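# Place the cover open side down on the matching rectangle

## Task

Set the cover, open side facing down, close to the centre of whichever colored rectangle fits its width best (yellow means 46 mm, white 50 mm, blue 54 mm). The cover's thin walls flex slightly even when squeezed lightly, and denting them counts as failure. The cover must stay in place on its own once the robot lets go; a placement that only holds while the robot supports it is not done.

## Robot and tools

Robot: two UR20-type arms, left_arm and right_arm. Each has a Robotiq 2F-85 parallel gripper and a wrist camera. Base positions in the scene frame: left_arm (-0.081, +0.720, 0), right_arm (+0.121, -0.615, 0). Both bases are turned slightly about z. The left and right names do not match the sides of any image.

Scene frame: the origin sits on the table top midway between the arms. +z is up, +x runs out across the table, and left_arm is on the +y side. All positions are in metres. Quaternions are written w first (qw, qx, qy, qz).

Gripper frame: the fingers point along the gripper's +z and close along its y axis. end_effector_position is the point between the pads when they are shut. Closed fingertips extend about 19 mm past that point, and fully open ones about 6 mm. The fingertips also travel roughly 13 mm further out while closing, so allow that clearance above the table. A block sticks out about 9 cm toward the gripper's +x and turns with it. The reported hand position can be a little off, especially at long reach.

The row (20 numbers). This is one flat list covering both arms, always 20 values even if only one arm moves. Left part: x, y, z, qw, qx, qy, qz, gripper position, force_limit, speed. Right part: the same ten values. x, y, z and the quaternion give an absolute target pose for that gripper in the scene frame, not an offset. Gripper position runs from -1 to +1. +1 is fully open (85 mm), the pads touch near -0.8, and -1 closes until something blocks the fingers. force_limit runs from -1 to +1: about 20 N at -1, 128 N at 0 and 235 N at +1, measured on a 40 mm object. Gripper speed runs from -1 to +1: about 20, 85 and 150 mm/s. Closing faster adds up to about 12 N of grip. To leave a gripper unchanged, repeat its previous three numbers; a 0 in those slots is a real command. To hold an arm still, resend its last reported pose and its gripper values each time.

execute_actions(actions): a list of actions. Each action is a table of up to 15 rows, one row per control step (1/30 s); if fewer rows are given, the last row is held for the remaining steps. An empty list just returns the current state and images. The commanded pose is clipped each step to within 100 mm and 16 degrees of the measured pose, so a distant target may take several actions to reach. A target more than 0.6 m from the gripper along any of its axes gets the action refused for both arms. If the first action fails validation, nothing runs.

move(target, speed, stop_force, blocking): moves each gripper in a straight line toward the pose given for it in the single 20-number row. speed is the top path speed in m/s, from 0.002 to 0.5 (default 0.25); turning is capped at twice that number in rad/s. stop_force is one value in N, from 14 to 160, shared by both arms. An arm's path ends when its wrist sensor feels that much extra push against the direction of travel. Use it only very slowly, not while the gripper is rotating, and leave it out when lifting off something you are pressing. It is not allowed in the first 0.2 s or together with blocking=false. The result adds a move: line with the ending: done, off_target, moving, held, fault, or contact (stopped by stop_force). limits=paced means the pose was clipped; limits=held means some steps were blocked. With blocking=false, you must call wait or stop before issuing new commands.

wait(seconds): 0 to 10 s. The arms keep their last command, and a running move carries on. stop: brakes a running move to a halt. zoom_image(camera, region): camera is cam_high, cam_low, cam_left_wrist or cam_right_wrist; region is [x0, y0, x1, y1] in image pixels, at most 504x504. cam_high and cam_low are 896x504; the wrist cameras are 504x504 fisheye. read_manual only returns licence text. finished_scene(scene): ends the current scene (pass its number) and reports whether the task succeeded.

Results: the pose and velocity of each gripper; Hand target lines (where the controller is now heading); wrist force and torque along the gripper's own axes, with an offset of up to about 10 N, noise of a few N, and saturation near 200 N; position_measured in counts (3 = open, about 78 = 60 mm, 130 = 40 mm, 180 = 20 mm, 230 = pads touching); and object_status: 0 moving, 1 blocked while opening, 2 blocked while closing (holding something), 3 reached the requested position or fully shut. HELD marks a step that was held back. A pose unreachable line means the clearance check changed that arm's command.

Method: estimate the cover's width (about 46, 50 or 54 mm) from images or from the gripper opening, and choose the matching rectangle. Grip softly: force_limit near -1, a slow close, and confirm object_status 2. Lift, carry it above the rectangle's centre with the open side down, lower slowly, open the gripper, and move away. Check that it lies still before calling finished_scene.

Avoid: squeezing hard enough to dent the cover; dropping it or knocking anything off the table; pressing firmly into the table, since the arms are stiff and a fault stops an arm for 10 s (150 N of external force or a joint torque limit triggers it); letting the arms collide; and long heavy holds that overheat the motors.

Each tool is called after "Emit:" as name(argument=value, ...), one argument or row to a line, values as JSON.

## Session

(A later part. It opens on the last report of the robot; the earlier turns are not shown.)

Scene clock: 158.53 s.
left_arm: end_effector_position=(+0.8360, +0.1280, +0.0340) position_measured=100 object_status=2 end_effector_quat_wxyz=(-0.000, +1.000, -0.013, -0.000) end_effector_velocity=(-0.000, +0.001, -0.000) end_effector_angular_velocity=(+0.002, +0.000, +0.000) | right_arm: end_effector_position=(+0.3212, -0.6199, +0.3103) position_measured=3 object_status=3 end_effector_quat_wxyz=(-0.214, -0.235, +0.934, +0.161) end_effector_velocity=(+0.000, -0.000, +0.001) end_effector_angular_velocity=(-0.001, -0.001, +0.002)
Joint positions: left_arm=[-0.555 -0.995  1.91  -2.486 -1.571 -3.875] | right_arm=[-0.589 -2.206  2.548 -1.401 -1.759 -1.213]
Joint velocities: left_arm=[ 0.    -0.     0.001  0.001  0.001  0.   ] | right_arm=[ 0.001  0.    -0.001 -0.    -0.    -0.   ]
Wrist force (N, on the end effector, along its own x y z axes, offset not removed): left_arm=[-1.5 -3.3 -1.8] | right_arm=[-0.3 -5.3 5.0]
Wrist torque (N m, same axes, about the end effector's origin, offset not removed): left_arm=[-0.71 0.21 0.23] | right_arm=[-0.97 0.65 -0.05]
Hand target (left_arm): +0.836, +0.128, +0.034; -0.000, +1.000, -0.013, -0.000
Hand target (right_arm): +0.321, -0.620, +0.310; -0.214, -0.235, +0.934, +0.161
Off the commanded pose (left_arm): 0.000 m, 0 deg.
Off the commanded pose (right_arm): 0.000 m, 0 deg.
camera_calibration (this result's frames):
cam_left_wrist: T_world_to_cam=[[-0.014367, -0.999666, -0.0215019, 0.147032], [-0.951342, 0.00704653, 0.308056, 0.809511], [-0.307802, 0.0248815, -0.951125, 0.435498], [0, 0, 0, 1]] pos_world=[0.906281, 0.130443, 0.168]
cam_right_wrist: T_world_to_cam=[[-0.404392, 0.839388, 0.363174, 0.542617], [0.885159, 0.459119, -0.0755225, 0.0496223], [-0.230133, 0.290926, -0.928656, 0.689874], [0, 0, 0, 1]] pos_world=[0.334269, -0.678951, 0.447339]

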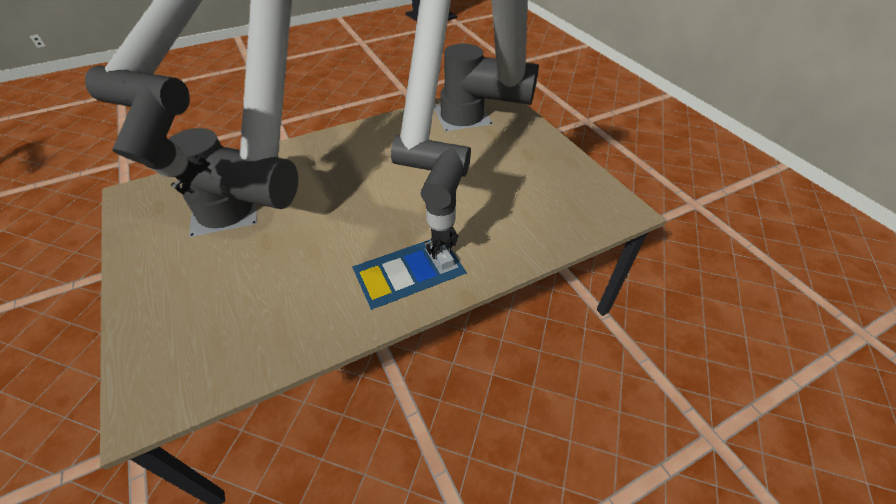

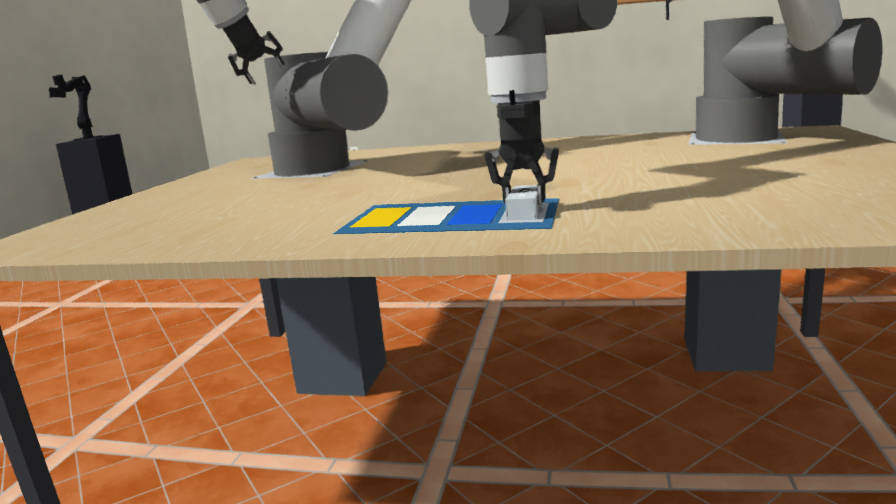

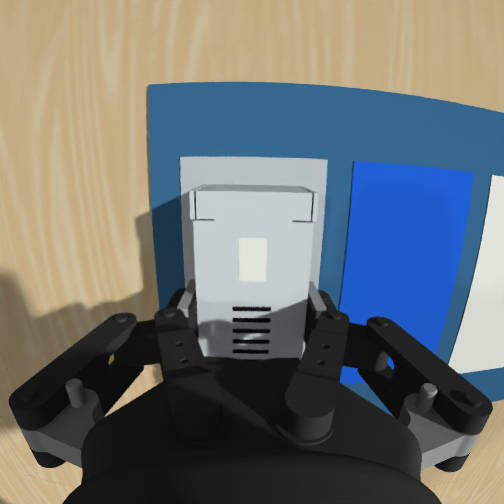

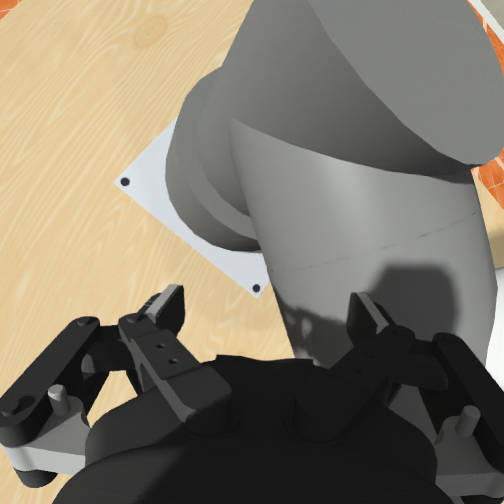

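Emit:
execute_actions(
  actions=[
    [[0.836,0.128,0.03416,0,0.9999,-0.013,0,-1,-1,-1,0.3212,-0.6199,0.3103,-0.214,-0.235,0.934,0.161,1,-1,0],
[0.836,0.128,0.03504,0,0.9999,-0.013,0,-1,-1,-1,0.3212,-0.6199,0.3103,-0.214,-0.235,0.934,0.161,1,-1,0],
[0.836,0.128,0.03675,0,0.9999,-0.013,0,-1,-1,-1,0.3212,-0.6199,0.3103,-0.214,-0.235,0.934,0.161,1,-1,0],
[0.836,0.12789,0.039,0,0.9999,-0.013,0,-1,-1,-1,0.3212,-0.6199,0.3103,-0.214,-0.235,0.934,0.161,1,-1,0],
[0.836,0.12719,0.04125,0,0.9999,-0.013,0,-1,-1,-1,0.3212,-0.6199,0.3103,-0.214,-0.235,0.934,0.161,1,-1,0],
[0.83593,0.12547,0.04296,0,0.9999,-0.013,0,-1,-1,-1,0.3212,-0.6199,0.3103,-0.214,-0.235,0.934,0.161,1,-1,0],
[0.83586,0.1225,0.04384,0,0.9999,-0.013,0,-1,-1,-1,0.3212,-0.6199,0.3103,-0.214,-0.235,0.934,0.161,1,-1,0],
[0.83574,0.11817,0.044,0,0.9999,-0.013,0,-1,-1,-1,0.3212,-0.6199,0.3103,-0.214,-0.235,0.934,0.161,1,-1,0],
[0.83559,0.11251,0.044,0,0.9999,-0.013,0,-1,-1,-1,0.3212,-0.6199,0.3103,-0.214,-0.235,0.934,0.161,1,-1,0],
[0.83541,0.10566,0.044,0,0.9999,-0.013,0,-1,-1,-1,0.3212,-0.6199,0.3103,-0.214,-0.235,0.934,0.161,1,-1,0],
[0.83521,0.09784,0.044,0,0.9999,-0.013,0,-1,-1,-1,0.3212,-0.6199,0.3103,-0.214,-0.235,0.934,0.161,1,-1,0],
[0.83498,0.08935,0.044,0,0.9999,-0.013,0,-1,-1,-1,0.3212,-0.6199,0.3103,-0.214,-0.235,0.934,0.161,1,-1,0],
[0.83475,0.0805,0.044,0,0.9999,-0.013,0,-1,-1,-1,0.3212,-0.6199,0.3103,-0.214,-0.235,0.934,0.161,1,-1,0],
[0.83452,0.07165,0.044,0,0.9999,-0.013,0,-1,-1,-1,0.3212,-0.6199,0.3103,-0.214,-0.235,0.934,0.161,1,-1,0],
[0.83429,0.06316,0.044,0,0.9999,-0.013,0,-1,-1,-1,0.3212,-0.6199,0.3103,-0.214,-0.235,0.934,0.161,1,-1,0]],
    [[0.83409,0.05534,0.044,0,0.9999,-0.013,0,-1,-1,-1,0.3212,-0.6199,0.3103,-0.214,-0.235,0.934,0.161,1,-1,0],
[0.83391,0.04849,0.044,0,0.9999,-0.013,0,-1,-1,-1,0.3212,-0.6199,0.3103,-0.214,-0.235,0.934,0.161,1,-1,0],
[0.83376,0.04283,0.04392,0,0.9999,-0.013,0,-1,-1,-1,0.3212,-0.6199,0.3103,-0.214,-0.235,0.934,0.161,1,-1,0],
[0.83364,0.0385,0.04343,0,0.9999,-0.013,0,-1,-1,-1,0.3212,-0.6199,0.3103,-0.214,-0.235,0.934,0.161,1,-1,0],
[0.83357,0.03553,0.0424,0,0.9999,-0.013,0,-1,-1,-1,0.3212,-0.6199,0.3103,-0.214,-0.235,0.934,0.161,1,-1,0],
[0.83352,0.03381,0.04089,0,0.9999,-0.013,0,-1,-1,-1,0.3212,-0.6199,0.3103,-0.214,-0.235,0.934,0.161,1,-1,0],
[0.8335,0.03311,0.0391,0,0.9999,-0.013,0,-1,-1,-1,0.3212,-0.6199,0.3103,-0.214,-0.235,0.934,0.161,1,-1,0],
[0.8335,0.033,0.03731,0,0.9999,-0.013,0,-1,-1,-1,0.3212,-0.6199,0.3103,-0.214,-0.235,0.934,0.161,1,-1,0],
[0.8335,0.033,0.0358,0,0.9999,-0.013,0,-1,-1,-1,0.3212,-0.6199,0.3103,-0.214,-0.235,0.934,0.161,1,-1,0],
[0.8335,0.033,0.03477,0,0.9999,-0.013,0,-1,-1,-1,0.3212,-0.6199,0.3103,-0.214,-0.235,0.934,0.161,1,-1,0],
[0.8335,0.033,0.03428,0,0.9999,-0.013,0,-1,-1,-1,0.3212,-0.6199,0.3103,-0.214,-0.235,0.934,0.161,1,-1,0],
[0.8335,0.033,0.0342,0,0.9999,-0.013,0,-1,-1,-1,0.3212,-0.6199,0.3103,-0.214,-0.235,0.934,0.161,1,-1,0]],
    [[0.8335,0.033,0.0342,0,0.9999,-0.013,0,-1,-1,-1,0.3212,-0.6199,0.3103,-0.214,-0.235,0.934,0.161,1,-1,0],
[0.8335,0.033,0.0342,0,0.9999,-0.013,0,-1,-1,-1,0.3212,-0.6199,0.3103,-0.214,-0.235,0.934,0.161,1,-1,0],
[0.8335,0.033,0.0342,0,0.9999,-0.013,0,0.65,-1,0,0.3212,-0.6199,0.3103,-0.214,-0.235,0.934,0.161,1,-1,0],
[0.8335,0.033,0.0342,0,0.9999,-0.013,0,0.65,-1,0,0.3212,-0.6199,0.3103,-0.214,-0.235,0.934,0.161,1,-1,0],
[0.8335,0.033,0.0342,0,0.9999,-0.013,0,0.65,-1,0,0.3212,-0.6199,0.3103,-0.214,-0.235,0.934,0.161,1,-1,0],
[0.8335,0.033,0.0342,0,0.9999,-0.013,0,0.65,-1,0,0.3212,-0.6199,0.3103,-0.214,-0.235,0.934,0.161,1,-1,0],
[0.8335,0.033,0.0342,0,0.9999,-0.013,0,0.65,-1,0,0.3212,-0.6199,0.3103,-0.214,-0.235,0.934,0.161,1,-1,0],
[0.8335,0.033,0.0348,0,0.9999,-0.013,0,0.65,-1,0,0.3212,-0.6199,0.3103,-0.214,-0.235,0.934,0.161,1,-1,0],
[0.8335,0.033,0.0379,0,0.9999,-0.013,0,0.65,-1,0,0.3212,-0.6199,0.3103,-0.214,-0.235,0.934,0.161,1,-1,0],
[0.8335,0.033,0.0441,0,0.9999,-0.013,0,0.65,-1,0,0.3212,-0.6199,0.3103,-0.214,-0.235,0.934,0.161,1,-1,0],
[0.8335,0.033,0.0521,0,0.9999,-0.013,0,0.65,-1,0,0.3212,-0.6199,0.3103,-0.214,-0.235,0.934,0.161,1,-1,0],
[0.8335,0.033,0.0601,0,0.9999,-0.013,0,0.65,-1,0,0.3212,-0.6199,0.3103,-0.214,-0.235,0.934,0.161,1,-1,0],
[0.8335,0.033,0.0663,0,0.9999,-0.013,0,0.65,-1,0,0.3212,-0.6199,0.3103,-0.214,-0.235,0.934,0.161,1,-1,0],
[0.8335,0.033,0.0694,0,0.9999,-0.013,0,0.65,-1,0,0.3212,-0.6199,0.3103,-0.214,-0.235,0.934,0.161,1,-1,0],
[0.8335,0.033,0.07,0,0.9999,-0.013,0,0.65,-1,0,0.3212,-0.6199,0.3103,-0.214,-0.235,0.934,0.161,1,-1,0]],
  ],
)

Scene clock: 191.40 s.
left_arm: end_effector_position=(+0.8336, +0.0330, +0.0522) position_measured=48 object_status=0 end_effector_quat_wxyz=(+0.000, +1.000, -0.013, +0.000) end_effector_velocity=(+0.000, -0.001, +0.138) end_effector_angular_velocity=(-0.001, -0.003, -0.000) | right_arm: end_effector_position=(+0.3212, -0.6199, +0.3103) position_measured=3 object_status=3 end_effector_quat_wxyz=(-0.214, -0.235, +0.934, +0.161) end_effector_velocity=(+0.000, +0.000, -0.000) end_effector_angular_velocity=(-0.001, -0.001, +0.000)
Joint positions: left_arm=[-0.617 -0.971  1.822 -2.423 -1.571 -3.937] | right_arm=[-0.589 -2.206  2.548 -1.401 -1.759 -1.213]
Joint velocities: left_arm=[-0.    -0.124 -0.037  0.158  0.001 -0.   ] | right_arm=[ 0.001 -0.001  0.    -0.001  0.     0.   ]
Wrist force (N, on the end effector, along its own x y z axes, offset not removed): left_arm=[-1.6 -1.1 3.9] | right_arm=[-1.6 -6.3 2.6]
Wrist torque (N m, same axes, about the end effector's origin, offset not removed): left_arm=[-0.23 0.06 0.25] | right_arm=[-1.18 0.85 -0.04]
Hand target (left_arm): +0.833, +0.033, +0.070; +0.000, +1.000, -0.013, +0.000
Hand target (right_arm): +0.321, -0.620, +0.310; -0.214, -0.235, +0.934, +0.161
Off the commanded pose (left_arm): 0.018 m, 0 deg.
Off the commanded pose (right_arm): 0.000 m, 0 deg.
Step readings (end_effector_position; steps 1 to 15: 1st action; 16 to 30: 2nd action; 31 to 45: 3rd action):
0: left_arm (+0.8360, +0.1280, +0.0340) | right_arm (+0.3212, -0.6199, +0.3103)
1: left_arm (+0.8360, +0.1280, +0.0340) | right_arm (+0.3212, -0.6199, +0.3103)
2: left_arm (+0.8360, +0.1280, +0.0340) | right_arm (+0.3212, -0.6199, +0.3103)
4: left_arm (+0.8360, +0.1280, +0.0344) | right_arm (+0.3212, -0.6199, +0.3103)
8: left_arm (+0.8358, +0.1271, +0.0388) | right_arm (+0.3212, -0.6199, +0.3103)
15: left_arm (+0.8348, +0.0982, +0.0435) | right_arm (+0.3212, -0.6199, +0.3103)
16: left_arm (+0.8345, +0.0910, +0.0437) | right_arm (+0.3212, -0.6199, +0.3103)
17: left_arm (+0.8342, +0.0836, +0.0439) | right_arm (+0.3212, -0.6199, +0.3103)
19: left_arm (+0.8336, +0.0690, +0.0441) | right_arm (+0.3212, -0.6199, +0.3103)
23: left_arm (+0.8332, +0.0466, +0.0428) | right_arm (+0.3212, -0.6199, +0.3103)
30: left_arm (+0.8333, +0.0348, +0.0358) | right_arm (+0.3212, -0.6199, +0.3103)
31: left_arm (+0.8334, +0.0344, +0.0354) | right_arm (+0.3212, -0.6199, +0.3103)
32: left_arm (+0.8334, +0.0340, +0.0351) | right_arm (+0.3212, -0.6199, +0.3103)
34: left_arm (+0.8334, +0.0336, +0.0347) | right_arm (+0.3212, -0.6199, +0.3103)
38: left_arm (+0.8335, +0.0332, +0.0344) | right_arm (+0.3212, -0.6199, +0.3103)
45: end_effector_position above
camera_calibration (this result's frames):
cam_left_wrist: T_world_to_cam=[[-0.0143315, -0.999671, -0.0212707, 0.0523901], [-0.951412, 0.00708949, 0.30784, 0.802341], [-0.307588, 0.024649, -0.9512, 0.454268], [0, 0, 0, 1]] pos_world=[0.903835, 0.0354874, 0.186222]
cam_right_wrist: T_world_to_cam=[[-0.404392, 0.839388, 0.363174, 0.542617], [0.885159, 0.459119, -0.0755224, 0.049622], [-0.230132, 0.290926, -0.928655, 0.689874], [0, 0, 0, 1]] pos_world=[0.334269, -0.678951, 0.447338]

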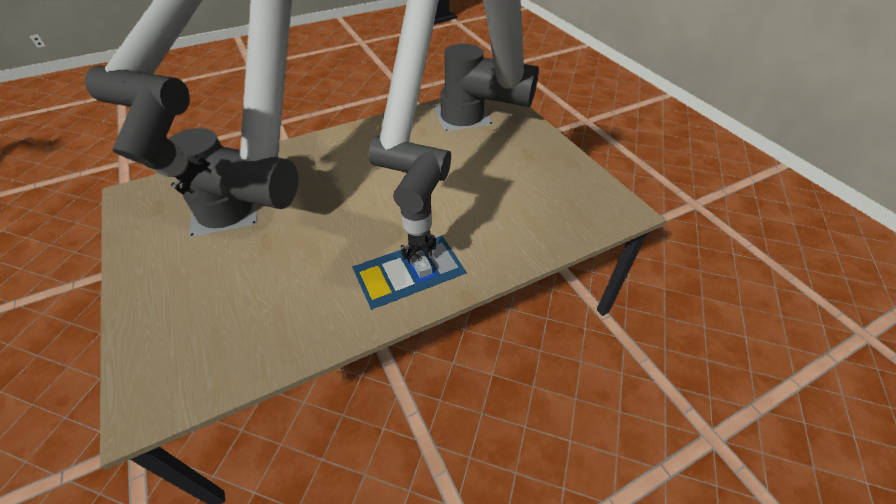

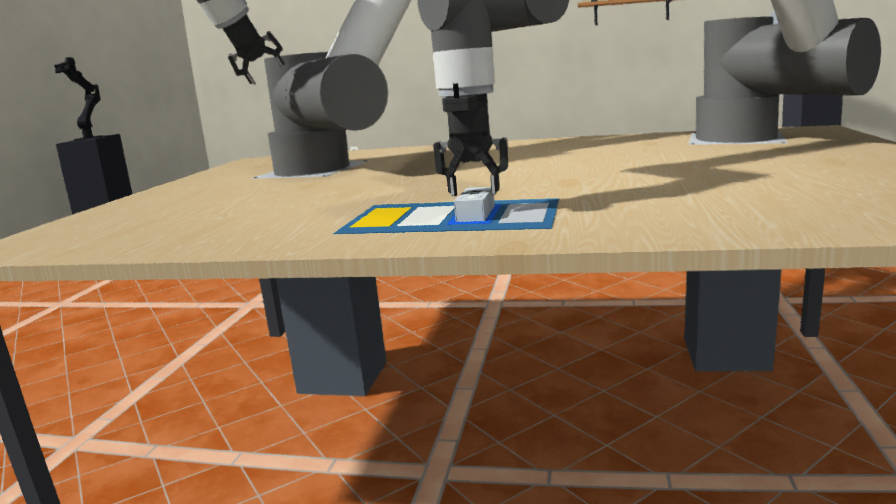

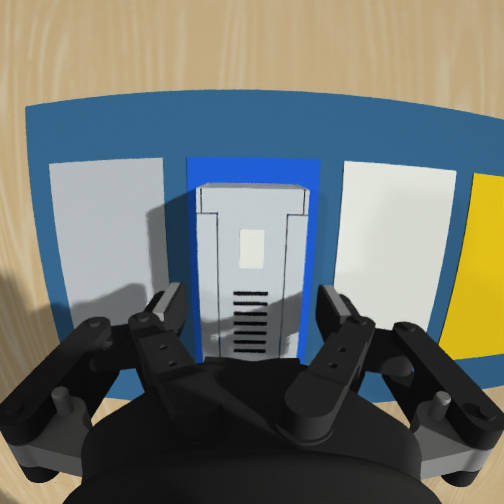

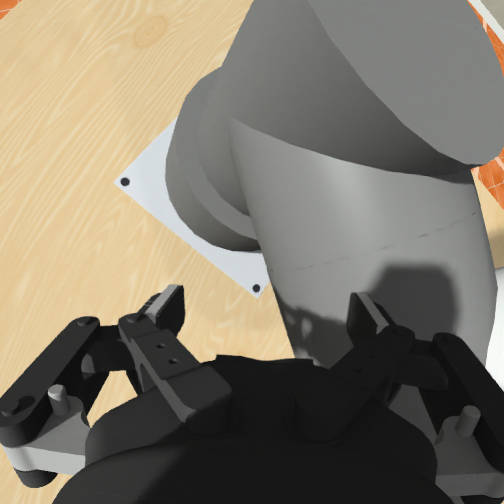

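Emit:
execute_actions(
  actions=[],
)

Emit:
zoom_image(
  camera="cam_left_wrist",
  region=[160, 140, 350, 370],
)

Emit:
zoom_image(
  camera="cam_low",
  region=[435, 155, 515, 235],
)

Scene clock: 193.23 s.
left_arm: end_effector_position=(+0.8335, +0.0331, +0.0698) position_measured=48 object_status=3 end_effector_quat_wxyz=(+0.000, +1.000, -0.013, +0.000) end_effector_velocity=(-0.000, -0.000, -0.001) end_effector_angular_velocity=(+0.001, -0.000, -0.001) | right_arm: end_effector_position=(+0.3212, -0.6199, +0.3103) position_measured=3 object_status=3 end_effector_quat_wxyz=(-0.214, -0.235, +0.934, +0.161) end_effector_velocity=(+0.000, +0.000, -0.000) end_effector_angular_velocity=(+0.001, +0.000, -0.000)
Joint positions: left_arm=[-0.617 -0.987  1.818 -2.402 -1.571 -3.937] | right_arm=[-0.589 -2.206  2.548 -1.401 -1.759 -1.213]
Joint velocities: left_arm=[-0.     0.001 -0.    -0.001  0.     0.001] | right_arm=[-0.001  0.    -0.     0.001  0.001 -0.001]
Wrist force (N, on the end effector, along its own x y z axes, offset not removed): left_arm=[-4.6 -3.5 6.7] | right_arm=[0.6 -5.8 3.3]
Wrist torque (N m, same axes, about the end effector's origin, offset not removed): left_arm=[-0.66 0.67 0.24] | right_arm=[-1.14 0.47 -0.05]
Hand target (left_arm): +0.833, +0.033, +0.070; +0.000, +1.000, -0.013, +0.000
Hand target (right_arm): +0.321, -0.620, +0.310; -0.214, -0.235, +0.934, +0.161
Off the commanded pose (left_arm): 0.000 m, 0 deg.
Off the commanded pose (right_arm): 0.000 m, 0 deg.
camera_calibration (this result's frames):
cam_left_wrist: T_world_to_cam=[[-0.0143374, -0.999671, -0.021251, 0.0528627], [-0.951419, 0.00710177, 0.307816, 0.796841], [-0.307564, 0.0246319, -0.951208, 0.47093], [0, 0, 0, 1]] pos_world=[0.903729, 0.0355865, 0.203795]
cam_right_wrist: T_world_to_cam=[[-0.404392, 0.839388, 0.363174, 0.542617], [0.885159, 0.459119, -0.0755224, 0.0496221], [-0.230133, 0.290926, -0.928656, 0.689874], [0, 0, 0, 1]] pos_world=[0.334269, -0.678951, 0.447339]

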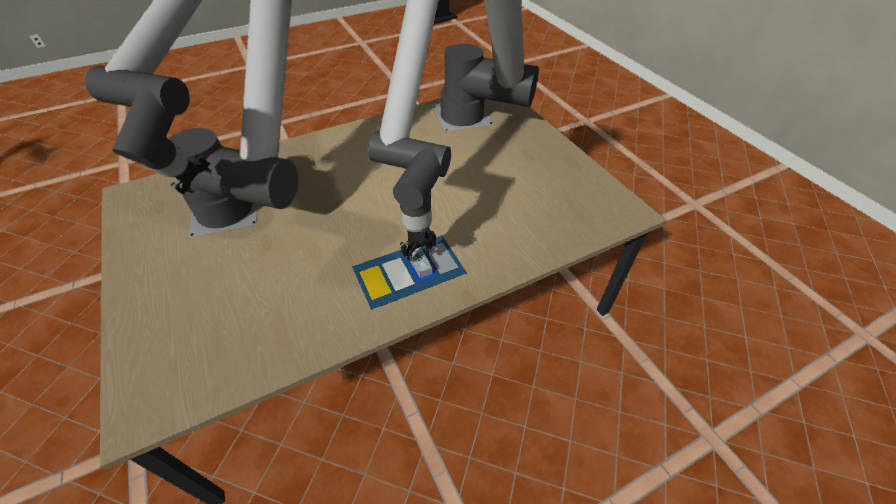

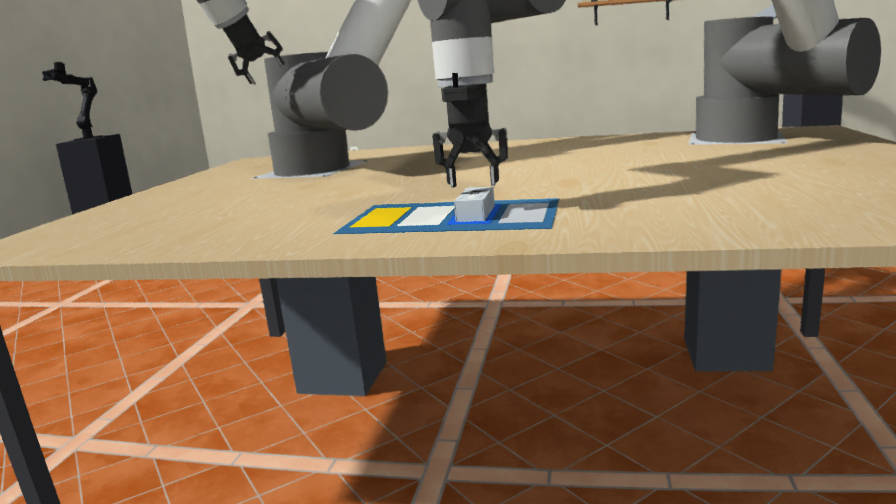

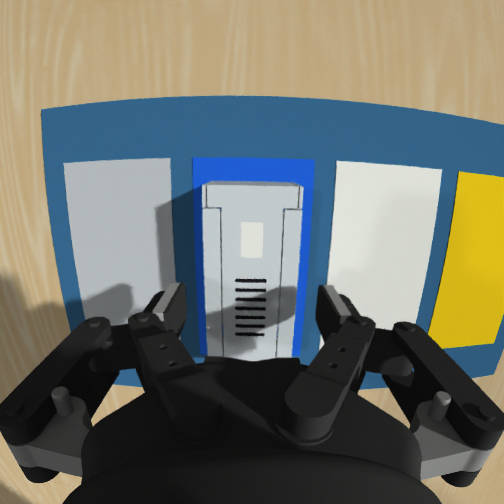

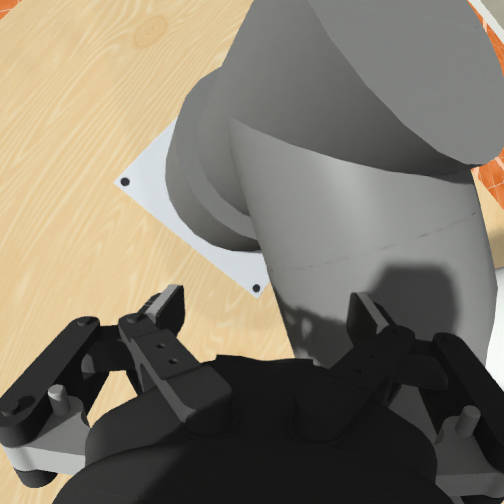

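Region (160, 140, 350, 370) of cam_left_wrist's 504x504 image, scaled by 2.191, with more detail than that image has; it fills the left 416 columns of this view, and the rest is white.

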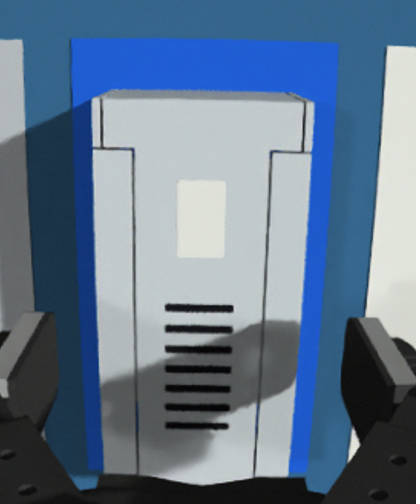

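Region (435, 155, 515, 235) of cam_low's 896x504 image, scaled by 6.300, with more detail than that image has.

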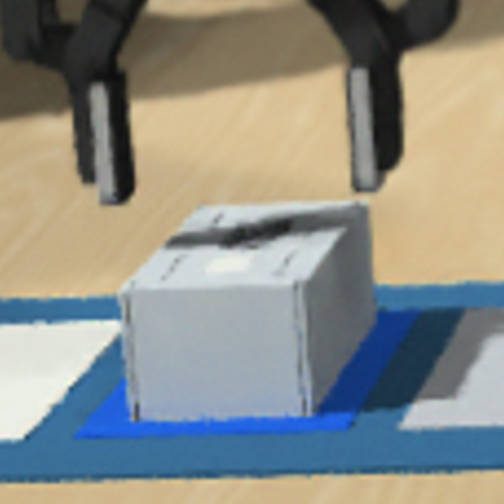

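This cover measures 54 mm and is centred on blue. Its walls sprang back and the gripper is clear, so I'm ending scene 2.

Emit:
finished_scene(
  scene=2,
)

The scene is finished: the task was done.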